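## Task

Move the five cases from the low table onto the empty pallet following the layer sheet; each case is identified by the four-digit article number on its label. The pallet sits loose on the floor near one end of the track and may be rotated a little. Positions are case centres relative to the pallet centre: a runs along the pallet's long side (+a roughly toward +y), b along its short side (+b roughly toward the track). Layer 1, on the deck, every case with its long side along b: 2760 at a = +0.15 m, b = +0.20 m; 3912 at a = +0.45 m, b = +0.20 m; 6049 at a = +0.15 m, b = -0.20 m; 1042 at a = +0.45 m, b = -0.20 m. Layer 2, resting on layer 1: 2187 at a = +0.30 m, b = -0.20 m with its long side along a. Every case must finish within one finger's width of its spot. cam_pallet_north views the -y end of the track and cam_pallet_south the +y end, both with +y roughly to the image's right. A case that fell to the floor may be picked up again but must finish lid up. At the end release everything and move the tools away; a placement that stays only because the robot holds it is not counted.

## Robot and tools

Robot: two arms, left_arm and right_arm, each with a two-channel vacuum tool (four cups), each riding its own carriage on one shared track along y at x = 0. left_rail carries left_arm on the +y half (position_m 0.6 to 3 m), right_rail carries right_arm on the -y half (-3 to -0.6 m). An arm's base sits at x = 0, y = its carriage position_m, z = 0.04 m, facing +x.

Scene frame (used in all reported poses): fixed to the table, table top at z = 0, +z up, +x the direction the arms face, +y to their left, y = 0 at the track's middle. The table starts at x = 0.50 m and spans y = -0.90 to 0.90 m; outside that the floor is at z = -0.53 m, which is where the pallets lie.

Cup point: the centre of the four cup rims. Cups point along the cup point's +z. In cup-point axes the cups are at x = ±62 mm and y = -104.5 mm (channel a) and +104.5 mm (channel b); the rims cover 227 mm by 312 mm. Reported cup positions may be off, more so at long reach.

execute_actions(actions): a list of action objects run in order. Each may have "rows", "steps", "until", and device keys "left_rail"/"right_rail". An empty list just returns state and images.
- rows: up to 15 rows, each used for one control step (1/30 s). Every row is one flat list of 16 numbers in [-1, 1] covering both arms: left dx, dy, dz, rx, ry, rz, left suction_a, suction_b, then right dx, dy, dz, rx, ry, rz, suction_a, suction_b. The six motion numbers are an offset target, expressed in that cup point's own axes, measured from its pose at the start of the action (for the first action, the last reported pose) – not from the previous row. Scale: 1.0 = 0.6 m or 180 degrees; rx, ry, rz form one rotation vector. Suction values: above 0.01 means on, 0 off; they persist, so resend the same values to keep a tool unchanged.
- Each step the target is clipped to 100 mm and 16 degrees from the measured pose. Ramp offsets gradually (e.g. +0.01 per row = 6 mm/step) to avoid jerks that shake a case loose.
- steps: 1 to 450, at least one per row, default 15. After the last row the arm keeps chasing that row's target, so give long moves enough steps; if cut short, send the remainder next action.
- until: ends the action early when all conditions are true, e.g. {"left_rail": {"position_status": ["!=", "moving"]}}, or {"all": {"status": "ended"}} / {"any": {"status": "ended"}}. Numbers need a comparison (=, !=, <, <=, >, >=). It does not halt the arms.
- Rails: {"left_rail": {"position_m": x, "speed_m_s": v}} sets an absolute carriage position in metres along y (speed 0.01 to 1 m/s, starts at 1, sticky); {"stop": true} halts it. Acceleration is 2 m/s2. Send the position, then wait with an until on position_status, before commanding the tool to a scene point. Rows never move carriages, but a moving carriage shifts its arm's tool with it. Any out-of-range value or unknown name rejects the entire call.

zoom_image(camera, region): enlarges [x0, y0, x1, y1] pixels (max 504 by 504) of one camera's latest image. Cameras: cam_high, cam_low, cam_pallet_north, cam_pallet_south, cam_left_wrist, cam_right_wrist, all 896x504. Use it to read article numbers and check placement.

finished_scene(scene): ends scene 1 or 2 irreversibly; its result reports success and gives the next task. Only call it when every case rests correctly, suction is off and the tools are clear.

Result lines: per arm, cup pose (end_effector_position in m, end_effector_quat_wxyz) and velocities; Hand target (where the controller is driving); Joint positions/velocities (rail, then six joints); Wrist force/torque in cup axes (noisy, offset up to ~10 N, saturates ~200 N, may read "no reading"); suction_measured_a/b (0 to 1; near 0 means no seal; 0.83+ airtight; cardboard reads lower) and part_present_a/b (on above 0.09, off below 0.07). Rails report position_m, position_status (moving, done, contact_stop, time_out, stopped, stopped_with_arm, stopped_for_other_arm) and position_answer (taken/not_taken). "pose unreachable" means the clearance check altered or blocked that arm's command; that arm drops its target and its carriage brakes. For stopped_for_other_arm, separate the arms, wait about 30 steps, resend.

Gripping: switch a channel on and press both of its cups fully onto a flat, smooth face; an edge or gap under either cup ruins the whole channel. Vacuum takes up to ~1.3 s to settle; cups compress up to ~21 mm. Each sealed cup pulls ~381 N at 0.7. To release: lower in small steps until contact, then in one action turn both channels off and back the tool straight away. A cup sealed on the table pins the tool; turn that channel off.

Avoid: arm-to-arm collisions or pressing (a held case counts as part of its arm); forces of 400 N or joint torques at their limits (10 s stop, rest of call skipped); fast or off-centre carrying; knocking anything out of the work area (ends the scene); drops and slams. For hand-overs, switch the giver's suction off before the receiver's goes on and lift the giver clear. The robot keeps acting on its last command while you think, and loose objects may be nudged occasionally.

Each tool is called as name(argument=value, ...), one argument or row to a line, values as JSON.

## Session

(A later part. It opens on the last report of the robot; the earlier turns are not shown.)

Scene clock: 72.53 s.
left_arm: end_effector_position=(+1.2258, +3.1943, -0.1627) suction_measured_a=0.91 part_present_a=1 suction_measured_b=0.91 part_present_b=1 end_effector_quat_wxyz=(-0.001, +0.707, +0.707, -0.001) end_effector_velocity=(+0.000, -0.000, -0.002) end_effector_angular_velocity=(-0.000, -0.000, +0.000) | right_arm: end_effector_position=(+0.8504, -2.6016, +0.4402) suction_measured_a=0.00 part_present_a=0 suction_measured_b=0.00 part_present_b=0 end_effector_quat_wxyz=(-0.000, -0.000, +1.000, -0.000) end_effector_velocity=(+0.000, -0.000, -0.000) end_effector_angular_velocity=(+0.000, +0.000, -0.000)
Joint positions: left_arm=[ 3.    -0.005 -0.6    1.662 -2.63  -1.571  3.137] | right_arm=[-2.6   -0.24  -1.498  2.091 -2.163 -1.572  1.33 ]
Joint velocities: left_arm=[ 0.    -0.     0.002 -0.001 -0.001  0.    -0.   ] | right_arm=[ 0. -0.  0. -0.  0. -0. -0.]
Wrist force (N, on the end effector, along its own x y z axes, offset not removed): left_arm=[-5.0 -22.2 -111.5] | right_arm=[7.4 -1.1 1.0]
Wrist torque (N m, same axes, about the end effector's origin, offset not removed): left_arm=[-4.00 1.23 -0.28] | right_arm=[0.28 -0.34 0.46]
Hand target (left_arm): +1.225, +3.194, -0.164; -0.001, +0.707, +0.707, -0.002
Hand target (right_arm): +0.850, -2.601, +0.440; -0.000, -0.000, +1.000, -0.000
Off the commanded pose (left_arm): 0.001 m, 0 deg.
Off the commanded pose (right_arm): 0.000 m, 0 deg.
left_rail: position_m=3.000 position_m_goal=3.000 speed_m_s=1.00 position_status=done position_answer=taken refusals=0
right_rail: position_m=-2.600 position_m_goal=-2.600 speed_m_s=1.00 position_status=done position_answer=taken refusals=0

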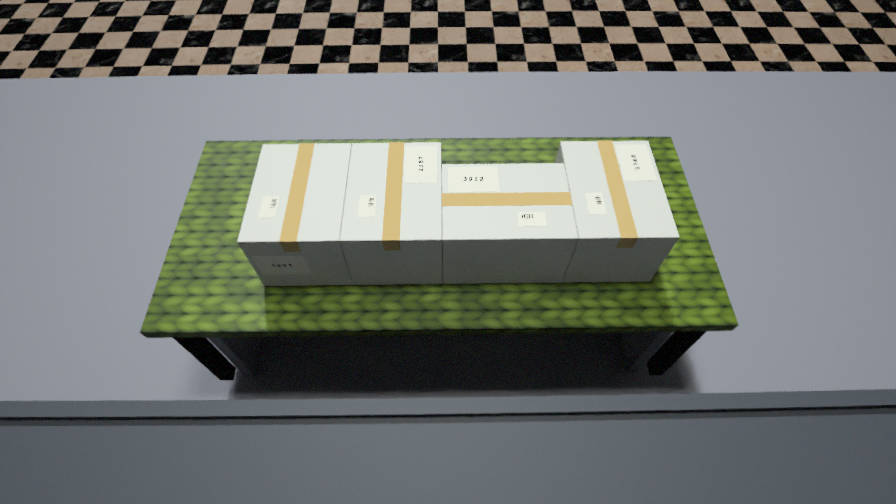

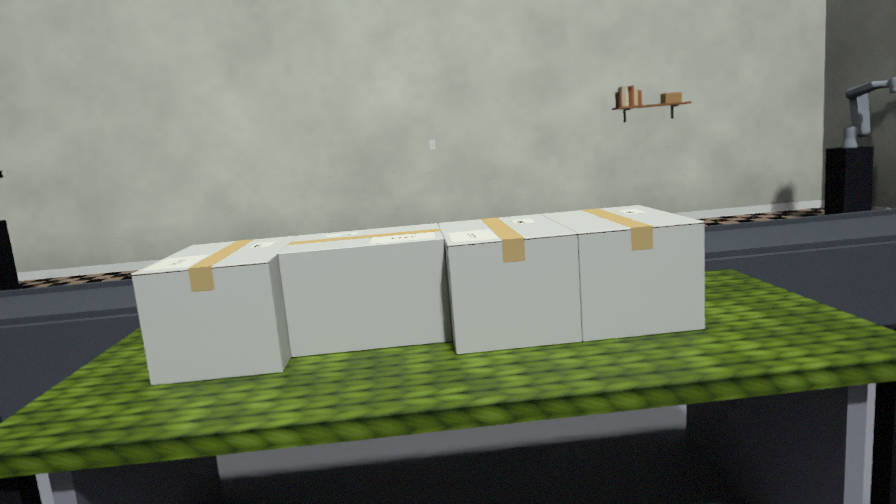

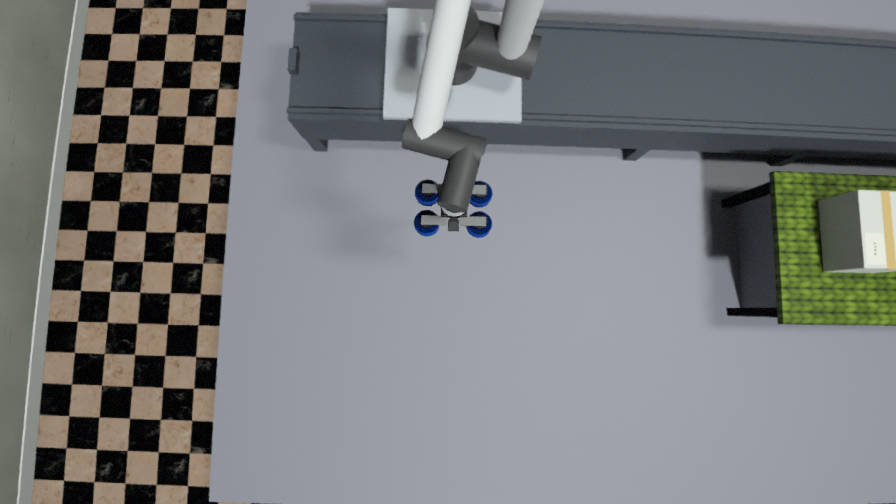

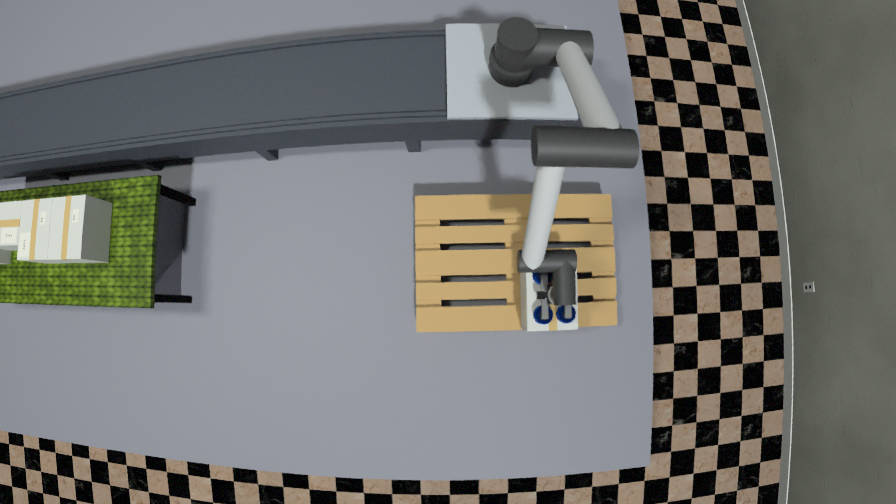

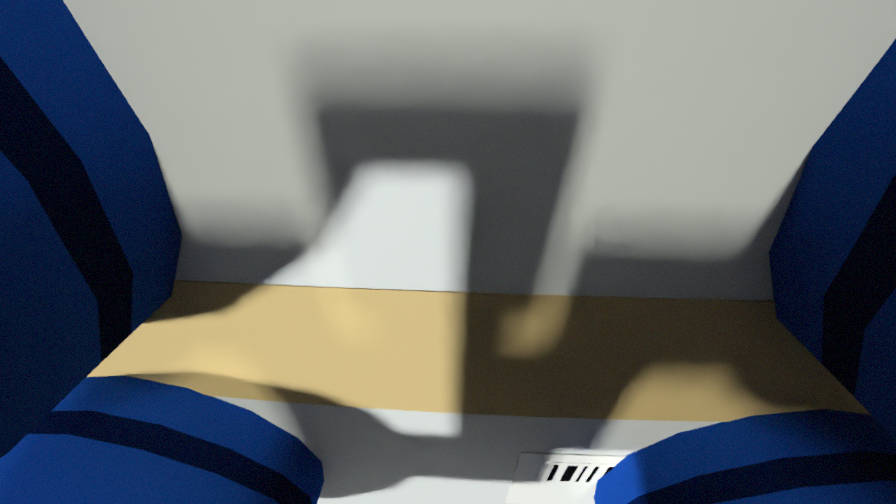

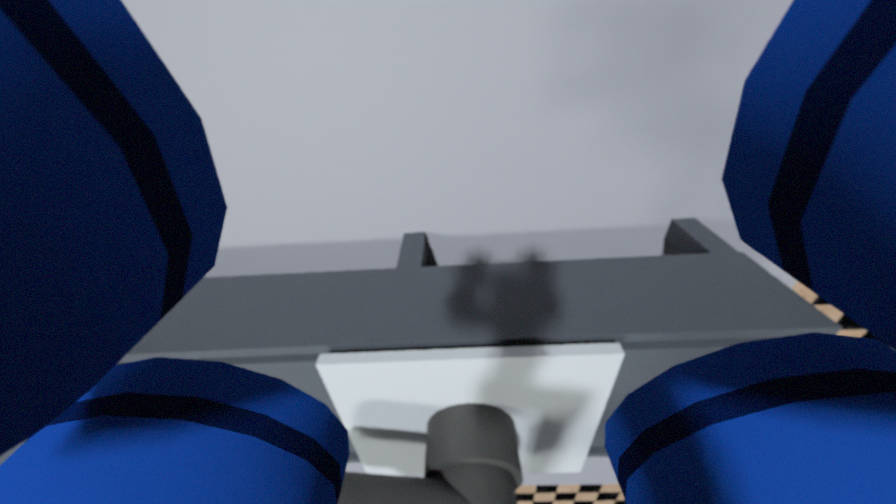

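execute_actions(
  actions=[
    {"rows":[[0,0,-0.005,0,0,0,0,0,0,0,0,0,0,0,0,0],[0,0,-0.012,0,0,0,0,0,0,0,0,0,0,0,0,0],[0,0,-0.02,0,0,0,0,0,0,0,0,0,0,0,0,0],[0,0,-0.03,0,0,0,0,0,0,0,0,0,0,0,0,0],[0,0,-0.04,0,0,0,0,0,0,0,0,0,0,0,0,0],[0,0,-0.05,0,0,0,0,0,0,0,0,0,0,0,0,0],[0,0,-0.065,0,0,0,0,0,0,0,0,0,0,0,0,0],[0,0,-0.085,0,0,0,0,0,0,0,0,0,0,0,0,0]],"steps":16},
    {"left_rail":{"position_m":0.6},"rows":[[-0.637,-0.646,-0.76,0,0,0,0,0,0,0,0,0,0,0,0,0]],"steps":120,"until":{"left_rail":{"position_status":["!=","moving"]}}},
  ],
)

zoom_image(
  camera="cam_pallet_south",
  region=[490, 190, 630, 340],
)

Scene clock: 83.00 s.
left_arm: end_effector_position=(+0.8381, +0.4129, +0.3405) suction_measured_a=0.00 part_present_a=0 suction_measured_b=0.00 part_present_b=0 end_effector_quat_wxyz=(-0.002, +0.707, +0.707, -0.001) end_effector_velocity=(+0.000, +0.001, +0.000) end_effector_angular_velocity=(-0.000, -0.000, +0.001) | right_arm: end_effector_position=(+0.8504, -2.6016, +0.4402) suction_measured_a=0.00 part_present_a=0 suction_measured_b=0.00 part_present_b=0 end_effector_quat_wxyz=(-0.000, -0.000, +1.000, -0.000) end_effector_velocity=(-0.000, +0.000, +0.000) end_effector_angular_velocity=(-0.000, -0.000, -0.000)
Joint positions: left_arm=[ 0.6   -0.455 -1.403  2.153 -2.316 -1.572  2.687] | right_arm=[-2.6   -0.24  -1.498  2.091 -2.163 -1.572  1.33 ]
Joint velocities: left_arm=[ 0.     0.001 -0.     0.     0.     0.    -0.   ] | right_arm=[ 0. -0. -0.  0. -0.  0.  0.]
Wrist force (N, on the end effector, along its own x y z axes, offset not removed): left_arm=[-3.8 4.5 5.6] | right_arm=[2.7 -2.2 -2.2]
Wrist torque (N m, same axes, about the end effector's origin, offset not removed): left_arm=[0.51 0.64 -0.34] | right_arm=[0.00 -0.02 0.27]
Hand target (left_arm): +0.838, +0.413, +0.341; -0.002, +0.707, +0.707, -0.001
Hand target (right_arm): +0.850, -2.601, +0.440; -0.000, -0.000, +1.000, -0.000
Off the commanded pose (left_arm): 0.002 m, 0 deg.
Off the commanded pose (right_arm): 0.000 m, 0 deg.
left_rail: position_m=0.600 position_m_goal=0.600 speed_m_s=1.00 position_status=done position_answer=taken refusals=0
right_rail: position_m=-2.600 position_m_goal=-2.600 speed_m_s=1.00 position_status=done position_answer=taken refusals=0

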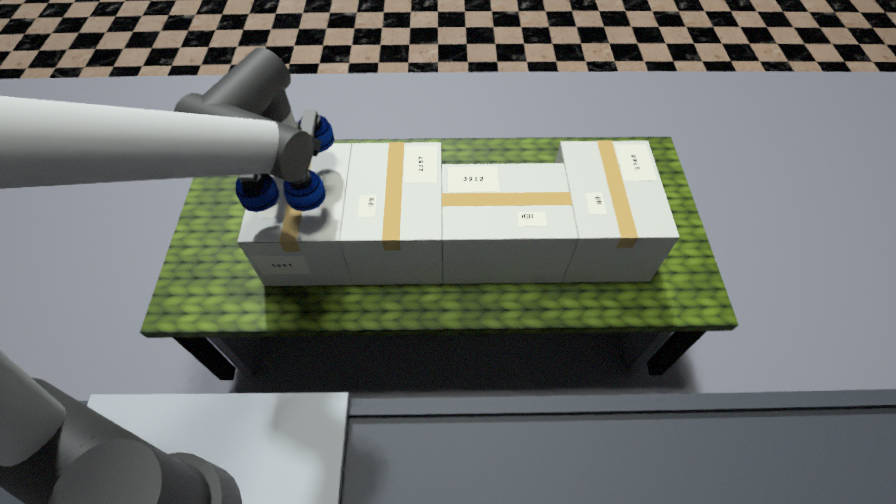

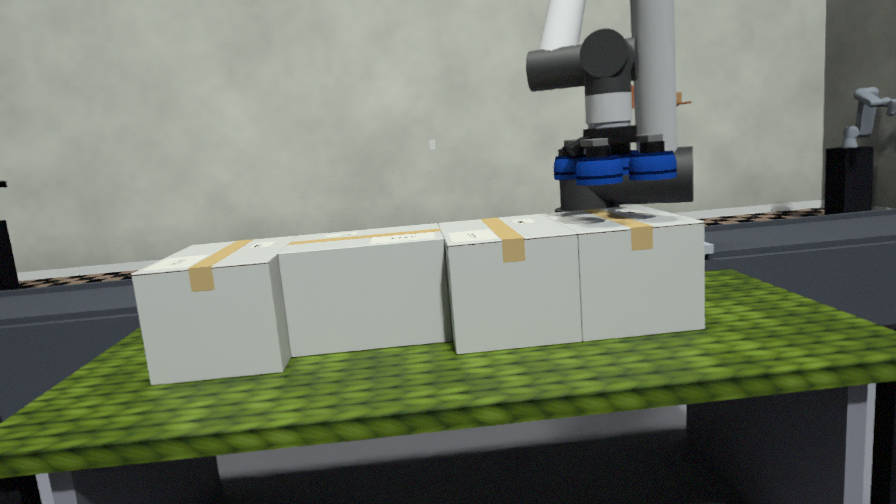

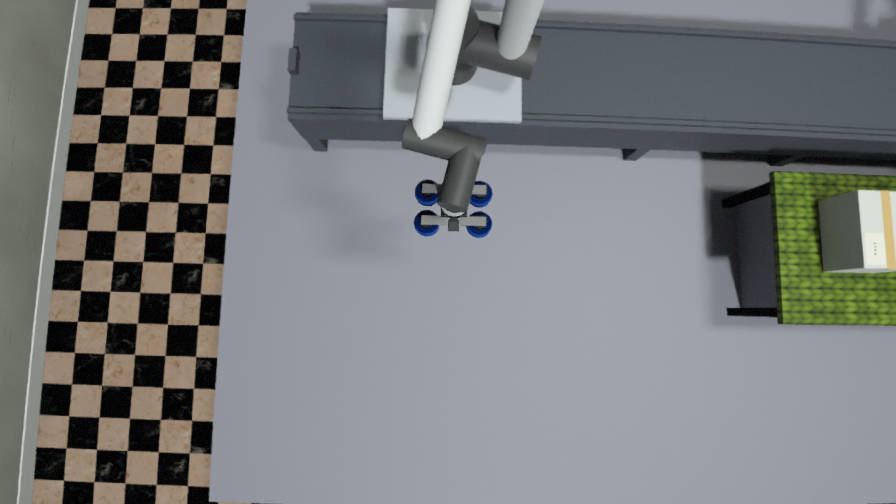

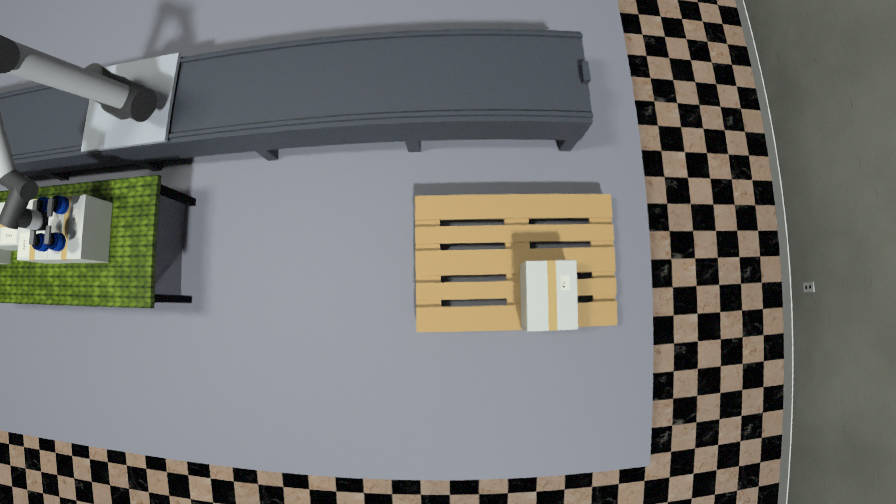

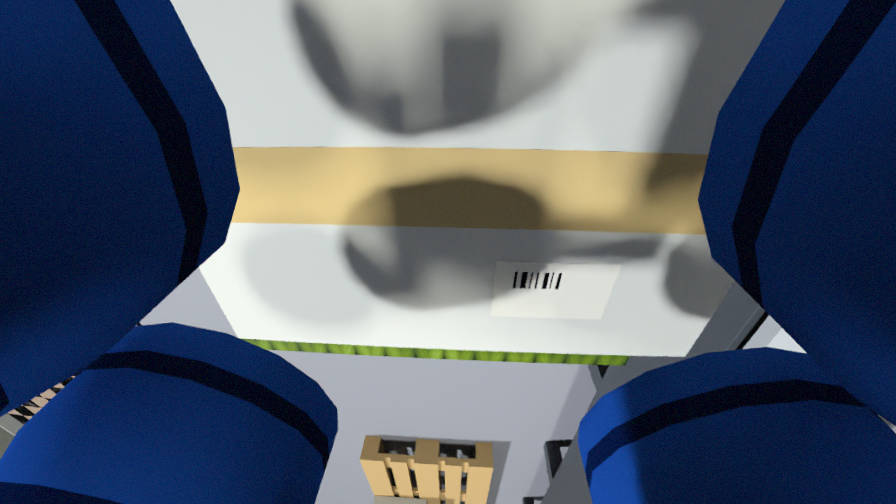

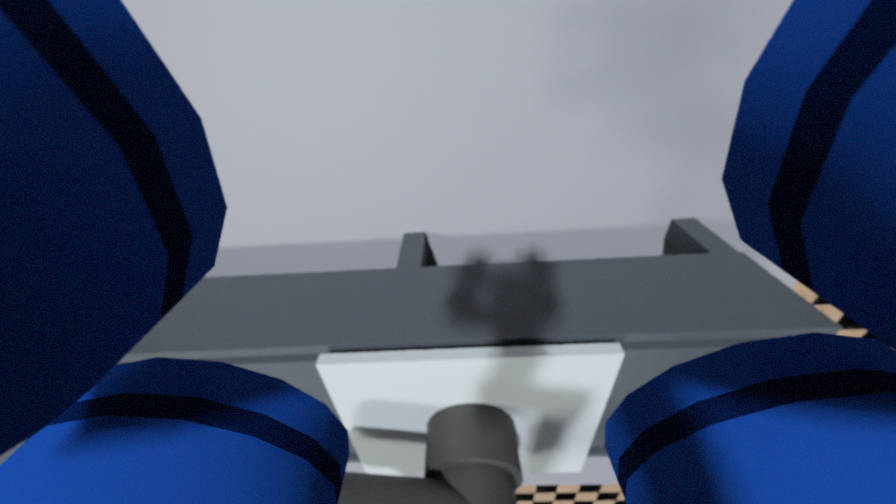

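Region (490, 190, 630, 340) of cam_pallet_south's 896x504 image, scaled by 3.360, with more detail than that image has; it fills the left 470 columns of this view, and the rest is white.

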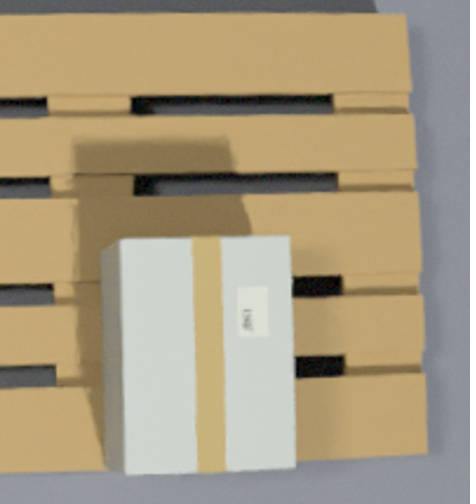

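execute_actions(
  actions=[
    {"rows":[[0,0,0.03,0,0,0,0,0,0,0,0,0,0,0,0,0],[0,0,0.07,0,0,0,0,0,0,0,0,0,0,0,0,0],[0,0,0.145,0,0,0,0,0,0,0,0,0,0,0,0,0]],"steps":16},
    {"rows":[[0,0,0.031,0,0,0,1,1,0,0,0,0,0,0,0,0]],"steps":26},
    {"rows":[[0,0,-0.01,0,0,0,1,1,0,0,0,0,0,0,0,0],[0,0,-0.02,0,0,0,1,1,0,0,0,0,0,0,0,0],[0,0,-0.035,0,0,0,1,1,0,0,0,0,0,0,0,0],[0,0,-0.05,0,0,0,1,1,0,0,0,0,0,0,0,0]],"steps":10},
    {"left_rail":{"position_m":3.0},"rows":[[0.03,0,-0.01,0,0,0,1,1,0,0,0,0,0,0,0,0],[0.06,0,-0.01,0,0,0,1,1,0,0,0,0,0,0,0,0],[0.128,0,-0.01,0,0,0,1,1,0,0,0,0,0,0,0,0]],"steps":28},
    {"rows":[[0.03,0.02,0.01,0,0,0,1,1,0,0,0,0,0,0,0,0],[0.08,0.05,0.02,0,0,0,1,1,0,0,0,0,0,0,0,0],[1,0.638,0.25,0,0,-0.002,1,1,0,0,0,0,0,0,0,0]],"steps":100,"until":{"left_rail":{"position_status":["!=","moving"]}}},
  ],
)

Scene clock: 98.50 s.
left_arm: end_effector_position=(+1.2210, +3.4885, +0.1177) suction_measured_a=0.91 part_present_a=1 suction_measured_b=0.91 part_present_b=1 end_effector_quat_wxyz=(-0.001, +0.705, +0.709, -0.002) end_effector_velocity=(+0.004, -0.006, -0.001) end_effector_angular_velocity=(-0.013, -0.002, -0.003) | right_arm: end_effector_position=(+0.8504, -2.6016, +0.4402) suction_measured_a=0.00 part_present_a=0 suction_measured_b=0.00 part_present_b=0 end_effector_quat_wxyz=(-0.000, -0.000, +1.000, -0.000) end_effector_velocity=(-0.000, +0.000, +0.000) end_effector_angular_velocity=(-0.000, -0.000, +0.000)
Joint positions: left_arm=[ 3.     0.227 -0.8    1.534 -2.3   -1.571  3.363] | right_arm=[-2.6   -0.24  -1.498  2.091 -2.163 -1.572  1.33 ]
Joint velocities: left_arm=[ 0.    -0.003  0.002 -0.004  0.002 -0.013  0.   ] | right_arm=[ 0.  0. -0.  0. -0. -0. -0.]
Wrist force (N, on the end effector, along its own x y z axes, offset not removed): left_arm=[-2.3 -3.2 -26.4] | right_arm=[-0.8 -5.5 4.5]
Wrist torque (N m, same axes, about the end effector's origin, offset not removed): left_arm=[-1.52 1.50 -0.23] | right_arm=[-0.35 0.45 0.20]
Hand target (left_arm): +1.221, +3.489, +0.118; -0.001, +0.705, +0.709, -0.002
Hand target (right_arm): +0.850, -2.601, +0.440; -0.000, -0.000, +1.000, -0.000
Off the commanded pose (left_arm): 0.002 m, 0 deg.
Off the commanded pose (right_arm): 0.000 m, 0 deg.
left_rail: position_m=3.000 position_m_goal=3.000 speed_m_s=1.00 position_status=done position_answer=taken refusals=0
right_rail: position_m=-2.600 position_m_goal=-2.600 speed_m_s=1.00 position_status=done position_answer=taken refusals=0

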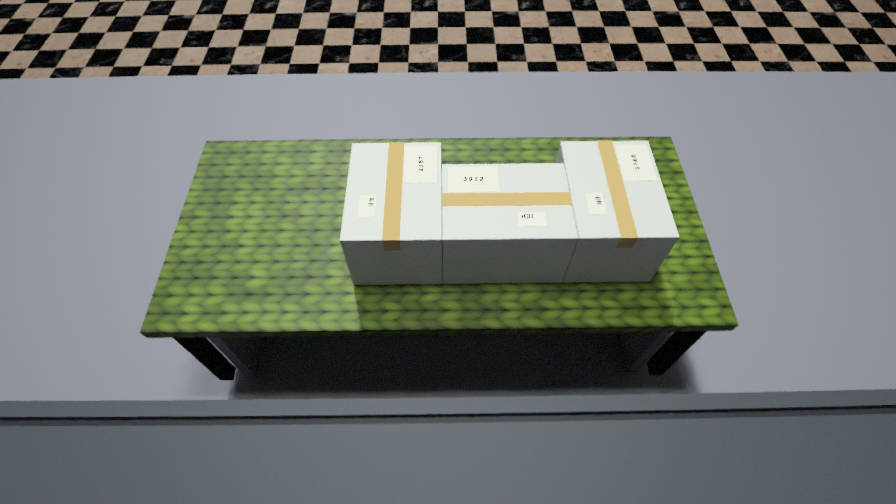

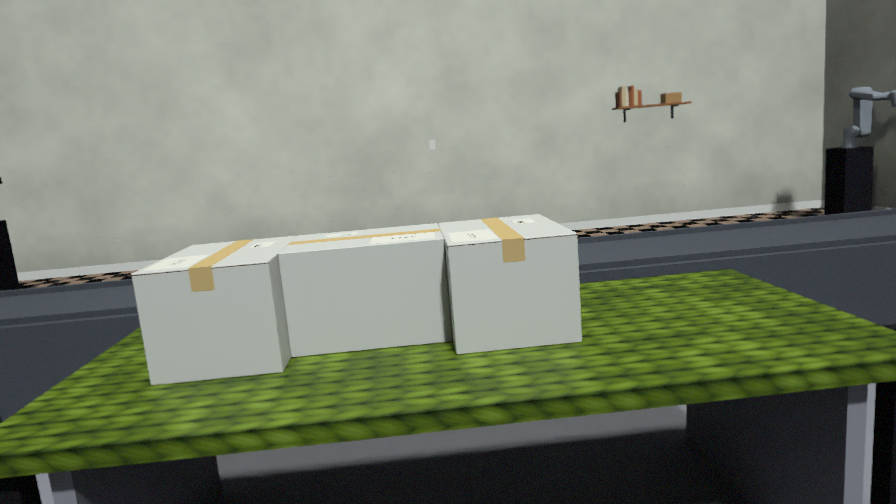

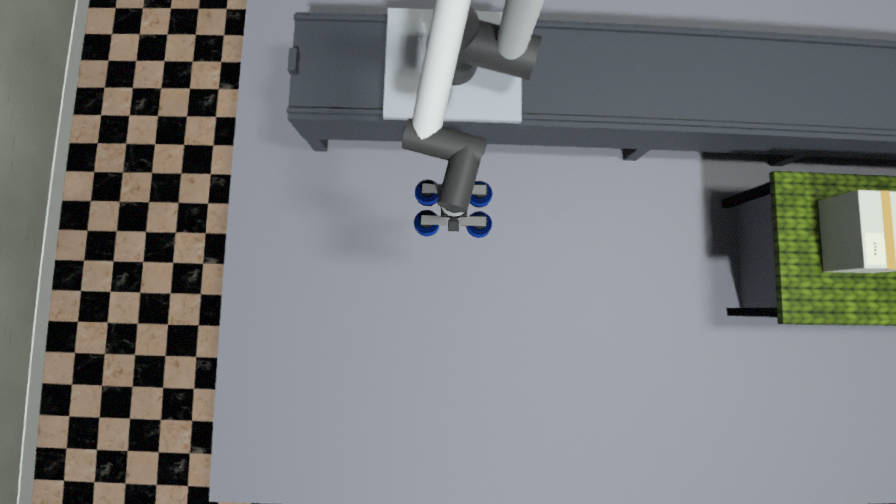

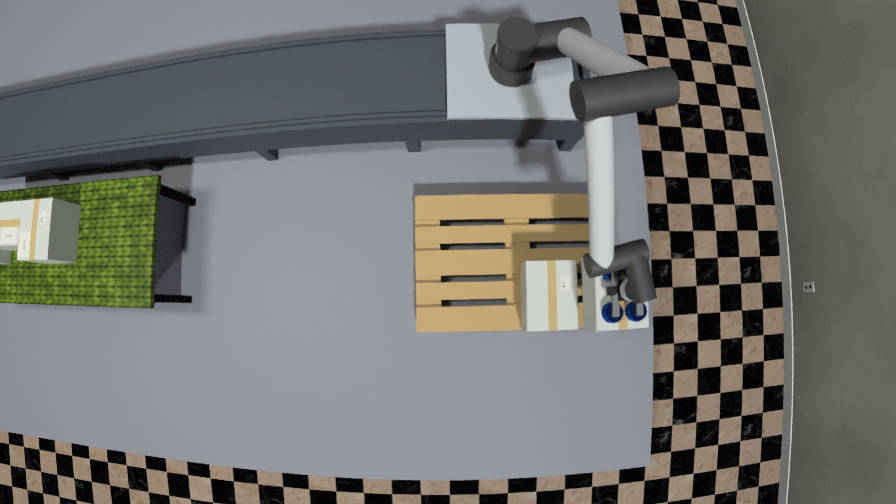

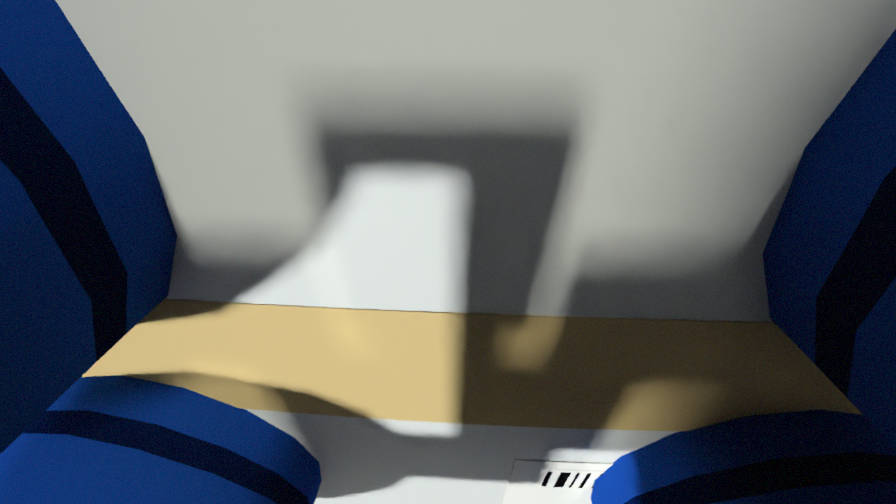

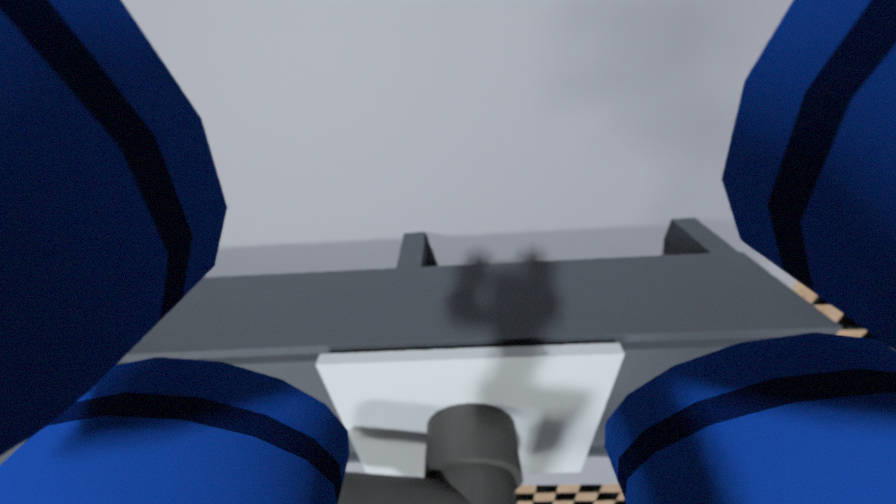

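execute_actions(
  actions=[
    {"rows":[[0,0,0.03,0,0,0,1,1,0,0,0,0,0,0,0,0],[0.002,0,0.07,0,0,0,1,1,0,0,0,0,0,0,0,0],[0.002,0,0.12,0,0,0,1,1,0,0,0,0,0,0,0,0],[0.002,0.002,0.461,0,0,0,1,1,0,0,0,0,0,0,0,0]],"steps":32},
  ],
)

zoom_image(
  camera="cam_pallet_south",
  region=[510, 220, 650, 340],
)

Scene clock: 104.03 s.
left_arm: end_effector_position=(+1.2214, +3.4895, -0.1583) suction_measured_a=0.91 part_present_a=1 suction_measured_b=0.91 part_present_b=1 end_effector_quat_wxyz=(-0.001, +0.705, +0.709, -0.002) end_effector_velocity=(+0.001, +0.001, -0.004) end_effector_angular_velocity=(+0.000, -0.000, +0.000) | right_arm: end_effector_position=(+0.8504, -2.6016, +0.4402) suction_measured_a=0.00 part_present_a=0 suction_measured_b=0.00 part_present_b=0 end_effector_quat_wxyz=(-0.000, -0.000, +1.000, -0.000) end_effector_velocity=(-0.000, +0.000, +0.000) end_effector_angular_velocity=(-0.000, -0.000, +0.000)
Joint positions: left_arm=[ 3.     0.228 -0.558  1.529 -2.538 -1.571  3.364] | right_arm=[-2.6   -0.24  -1.498  2.091 -2.163 -1.572  1.33 ]
Joint velocities: left_arm=[ 0.     0.     0.004 -0.003 -0.002 -0.     0.   ] | right_arm=[ 0.  0. -0.  0. -0.  0. -0.]
Wrist force (N, on the end effector, along its own x y z axes, offset not removed): left_arm=[-0.4 7.9 -26.5] | right_arm=[2.1 -1.2 -0.3]
Wrist torque (N m, same axes, about the end effector's origin, offset not removed): left_arm=[-0.53 0.58 0.04] | right_arm=[0.51 0.12 -0.04]
Hand target (left_arm): +1.221, +3.490, -0.159; -0.001, +0.705, +0.709, -0.002
Hand target (right_arm): +0.850, -2.601, +0.440; -0.000, -0.000, +1.000, -0.000
Off the commanded pose (left_arm): 0.001 m, 0 deg.
Off the commanded pose (right_arm): 0.000 m, 0 deg.
left_rail: position_m=3.000 position_m_goal=3.000 speed_m_s=1.00 position_status=done position_answer=taken refusals=0
right_rail: position_m=-2.600 position_m_goal=-2.600 speed_m_s=1.00 position_status=done position_answer=taken refusals=0

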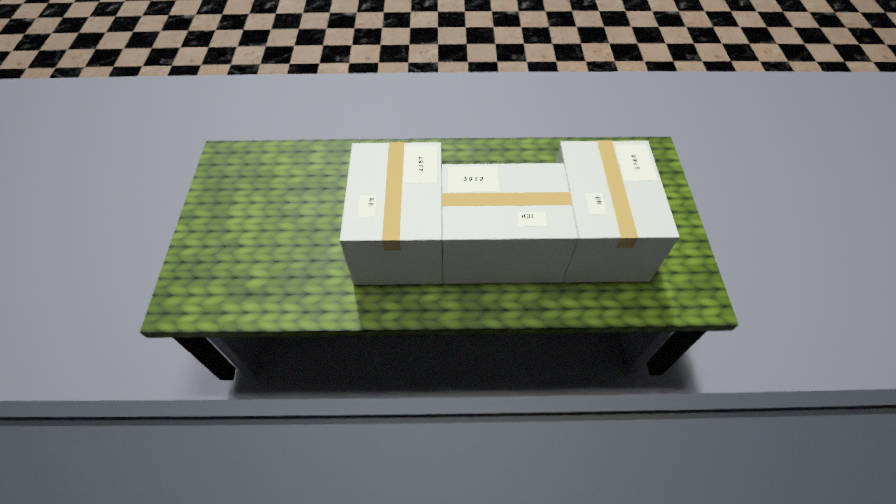

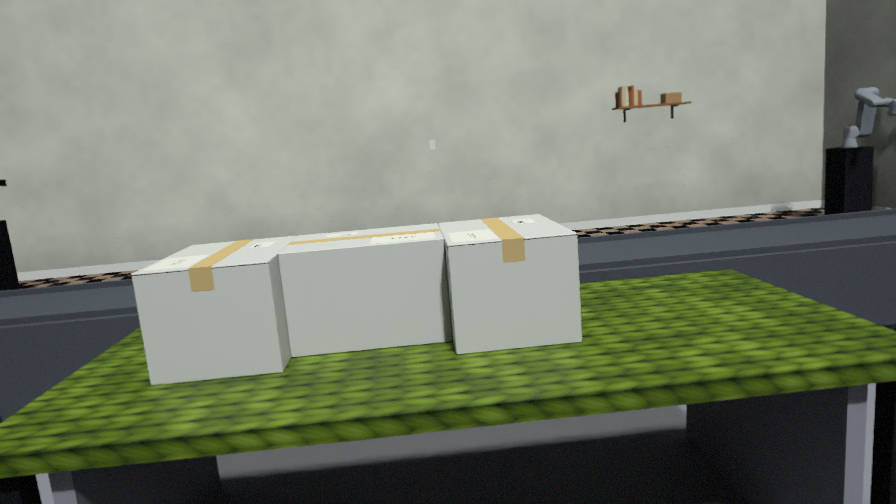

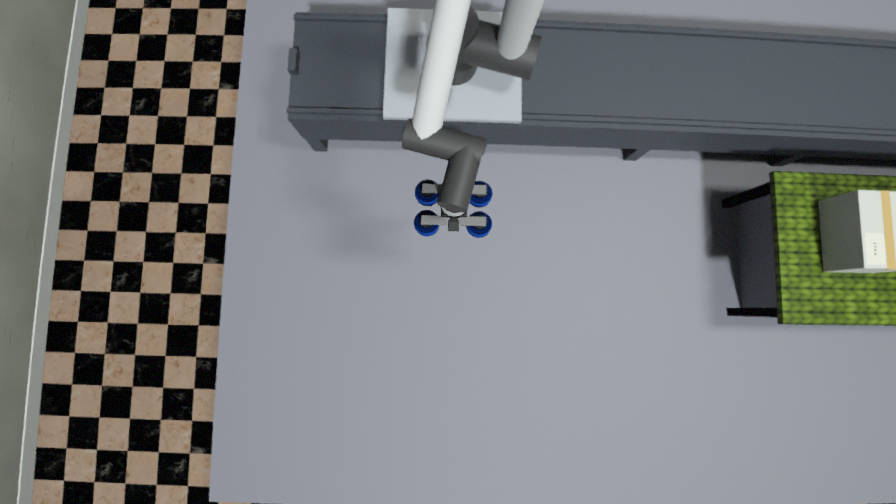

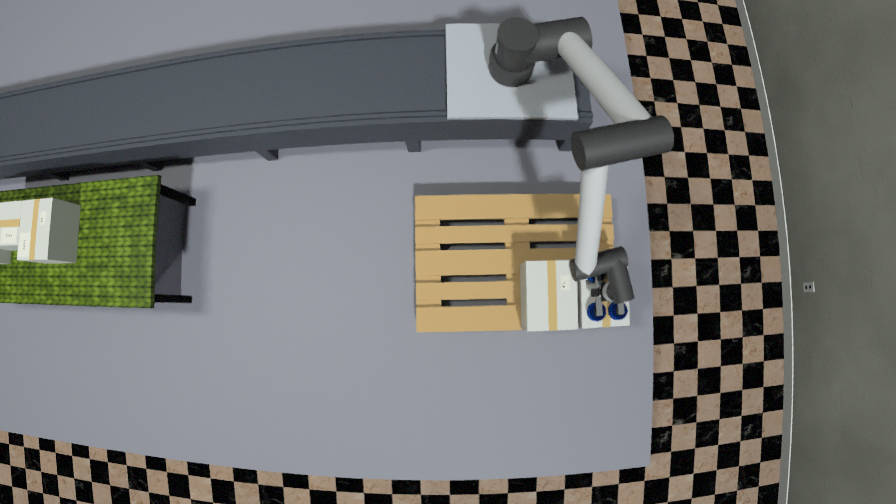

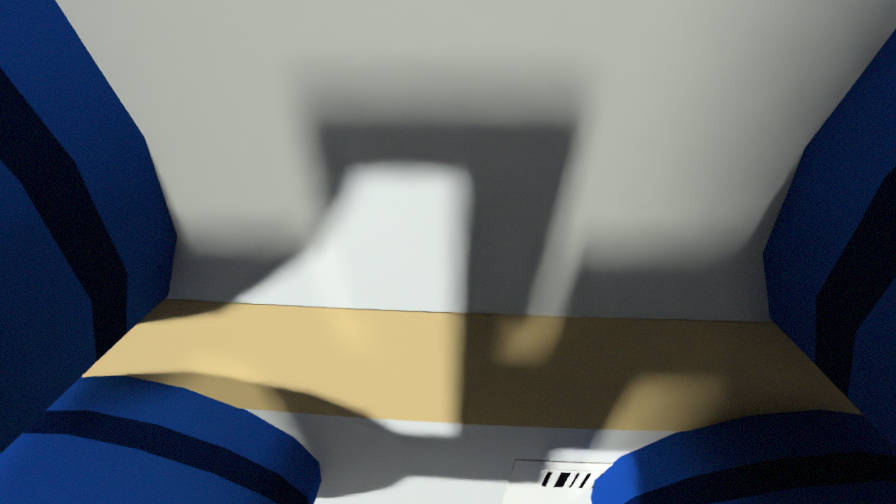

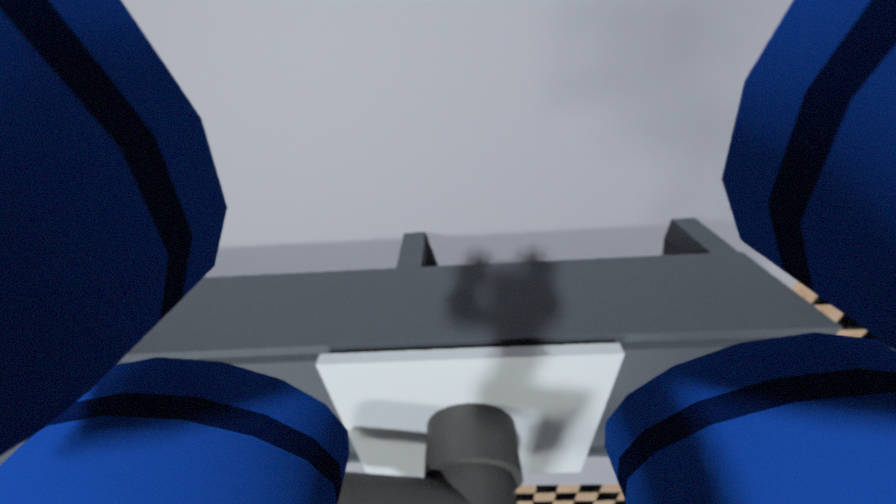

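Region (510, 220, 650, 340) of cam_pallet_south's 896x504 image, scaled by 3.600, with more detail than that image has; it fills the top 432 rows of this view, and the rest is white.

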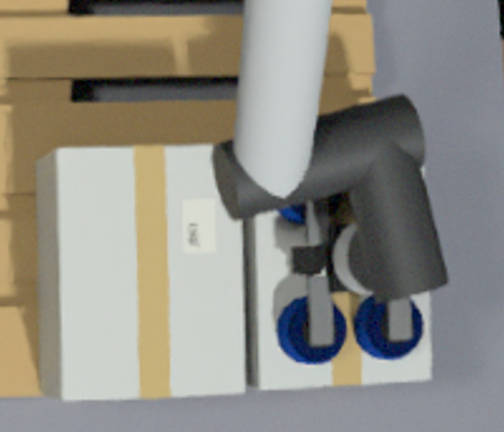

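execute_actions(
  actions=[
    {"rows":[[0,0,0.008,0,0,0,1,1,0,0,0,0,0,0,0,0]],"steps":10},
    {"rows":[[0,0,-0.005,0,0,0,0,0,0,0,0,0,0,0,0,0],[0,0,-0.012,0,0,0,0,0,0,0,0,0,0,0,0,0],[0,0,-0.02,0,0,0,0,0,0,0,0,0,0,0,0,0],[0,0,-0.03,0,0,0,0,0,0,0,0,0,0,0,0,0],[0,0,-0.04,0,0,0,0,0,0,0,0,0,0,0,0,0],[0,0,-0.05,0,0,0,0,0,0,0,0,0,0,0,0,0],[0,0,-0.065,0,0,0,0,0,0,0,0,0,0,0,0,0],[0,0,-0.085,0,0,0,0,0,0,0,0,0,0,0,0,0]],"steps":16},
    {"left_rail":{"position_m":0.6},"rows":[[-0.593,-0.643,-0.76,0,0,0.002,0,0,0,0,0,0,0,0,0,0]],"steps":48},
    {"rows":[[-1,0,0,0,0,0,0,0,0,0,0,0,0,0,0,0]],"steps":45},
  ],
)

Scene clock: 113.50 s.
left_arm: end_effector_position=(+0.8415, +0.1387, +0.3359) suction_measured_a=0.00 part_present_a=0 suction_measured_b=0.00 part_present_b=0 end_effector_quat_wxyz=(-0.002, +0.707, +0.707, -0.001) end_effector_velocity=(+0.003, -0.015, -0.000) end_effector_angular_velocity=(+0.001, -0.000, +0.002) | right_arm: end_effector_position=(+0.8504, -2.6016, +0.4402) suction_measured_a=0.00 part_present_a=0 suction_measured_b=0.00 part_present_b=0 end_effector_quat_wxyz=(-0.000, -0.000, +1.000, -0.000) end_effector_velocity=(-0.000, +0.000, +0.000) end_effector_angular_velocity=(-0.000, -0.000, +0.000)
Joint positions: left_arm=[ 0.6   -0.712 -1.297  2.019 -2.289 -1.572  2.431] | right_arm=[-2.6   -0.24  -1.498  2.091 -2.163 -1.572  1.33 ]
Joint velocities: left_arm=[ 0.    -0.01   0.01  -0.014  0.004  0.001 -0.012] | right_arm=[ 0.  0. -0.  0. -0. -0. -0.]
Wrist force (N, on the end effector, along its own x y z axes, offset not removed): left_arm=[-4.3 -1.8 5.2] | right_arm=[5.7 1.3 -0.1]
Wrist torque (N m, same axes, about the end effector's origin, offset not removed): left_arm=[0.02 0.80 -0.06] | right_arm=[0.53 -0.45 0.18]
Hand target (left_arm): +0.842, +0.137, +0.336; -0.002, +0.707, +0.707, -0.001
Hand target (right_arm): +0.850, -2.601, +0.440; -0.000, -0.000, +1.000, -0.000
Off the commanded pose (left_arm): 0.003 m, 0 deg.
Off the commanded pose (right_arm): 0.000 m, 0 deg.
left_rail: position_m=0.600 position_m_goal=0.600 speed_m_s=1.00 position_status=done position_answer=taken refusals=0
right_rail: position_m=-2.600 position_m_goal=-2.600 speed_m_s=1.00 position_status=done position_answer=taken refusals=0

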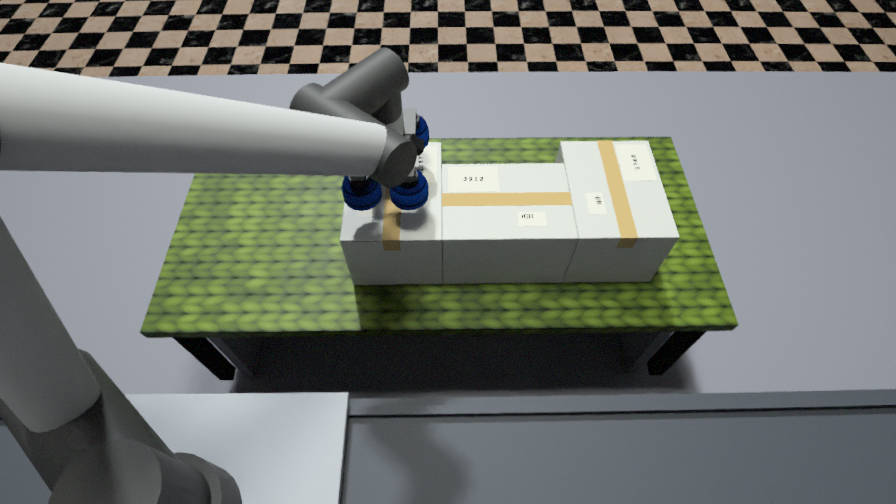

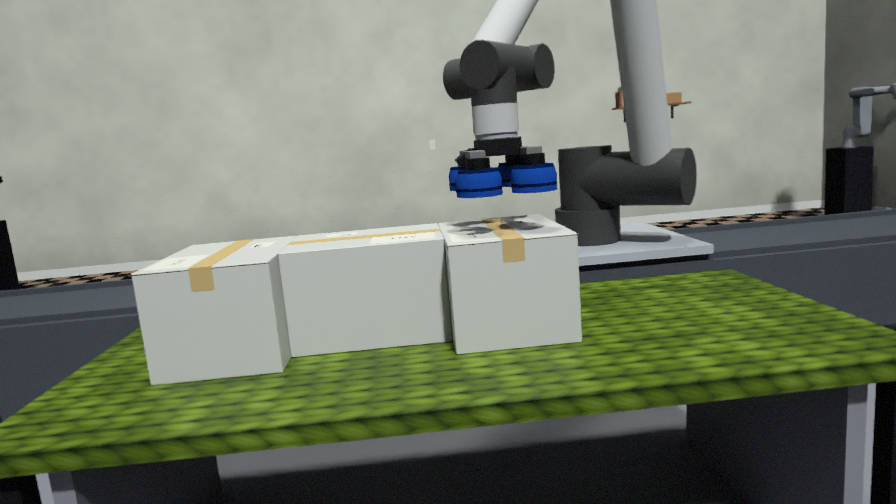

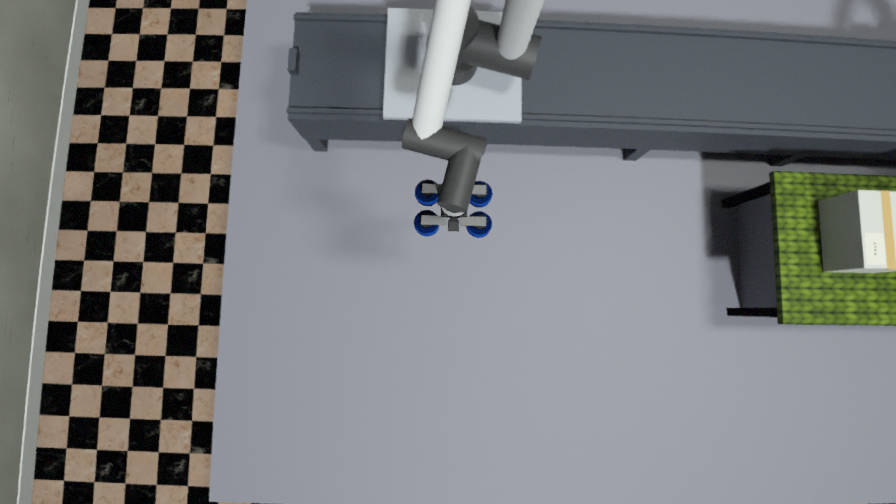

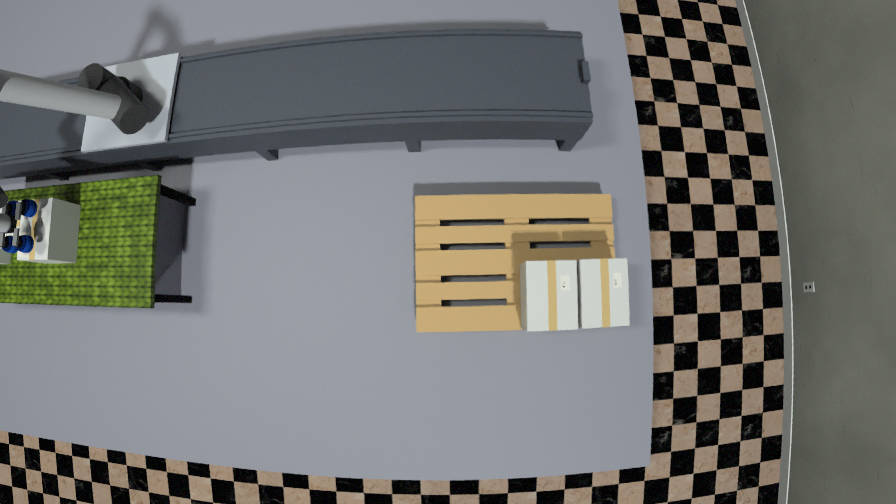

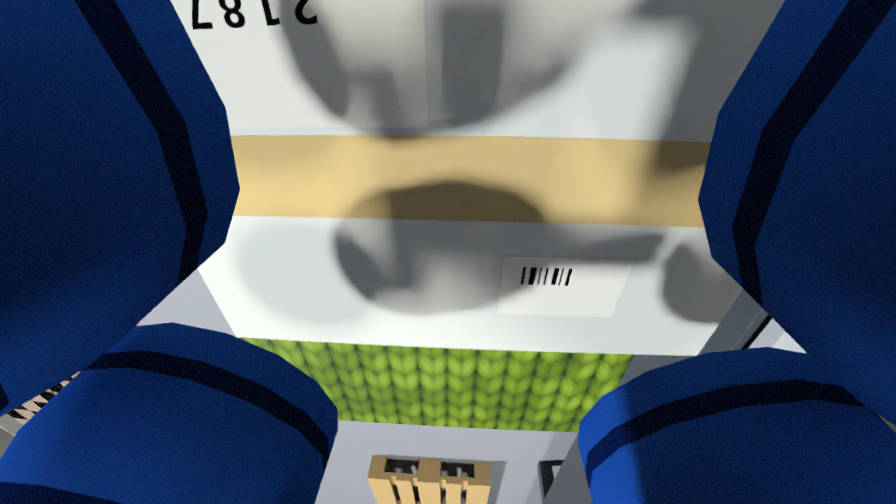

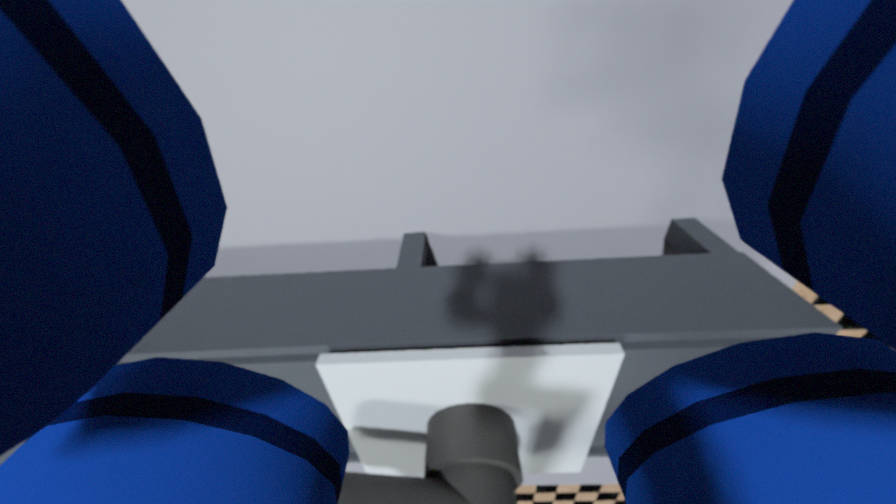

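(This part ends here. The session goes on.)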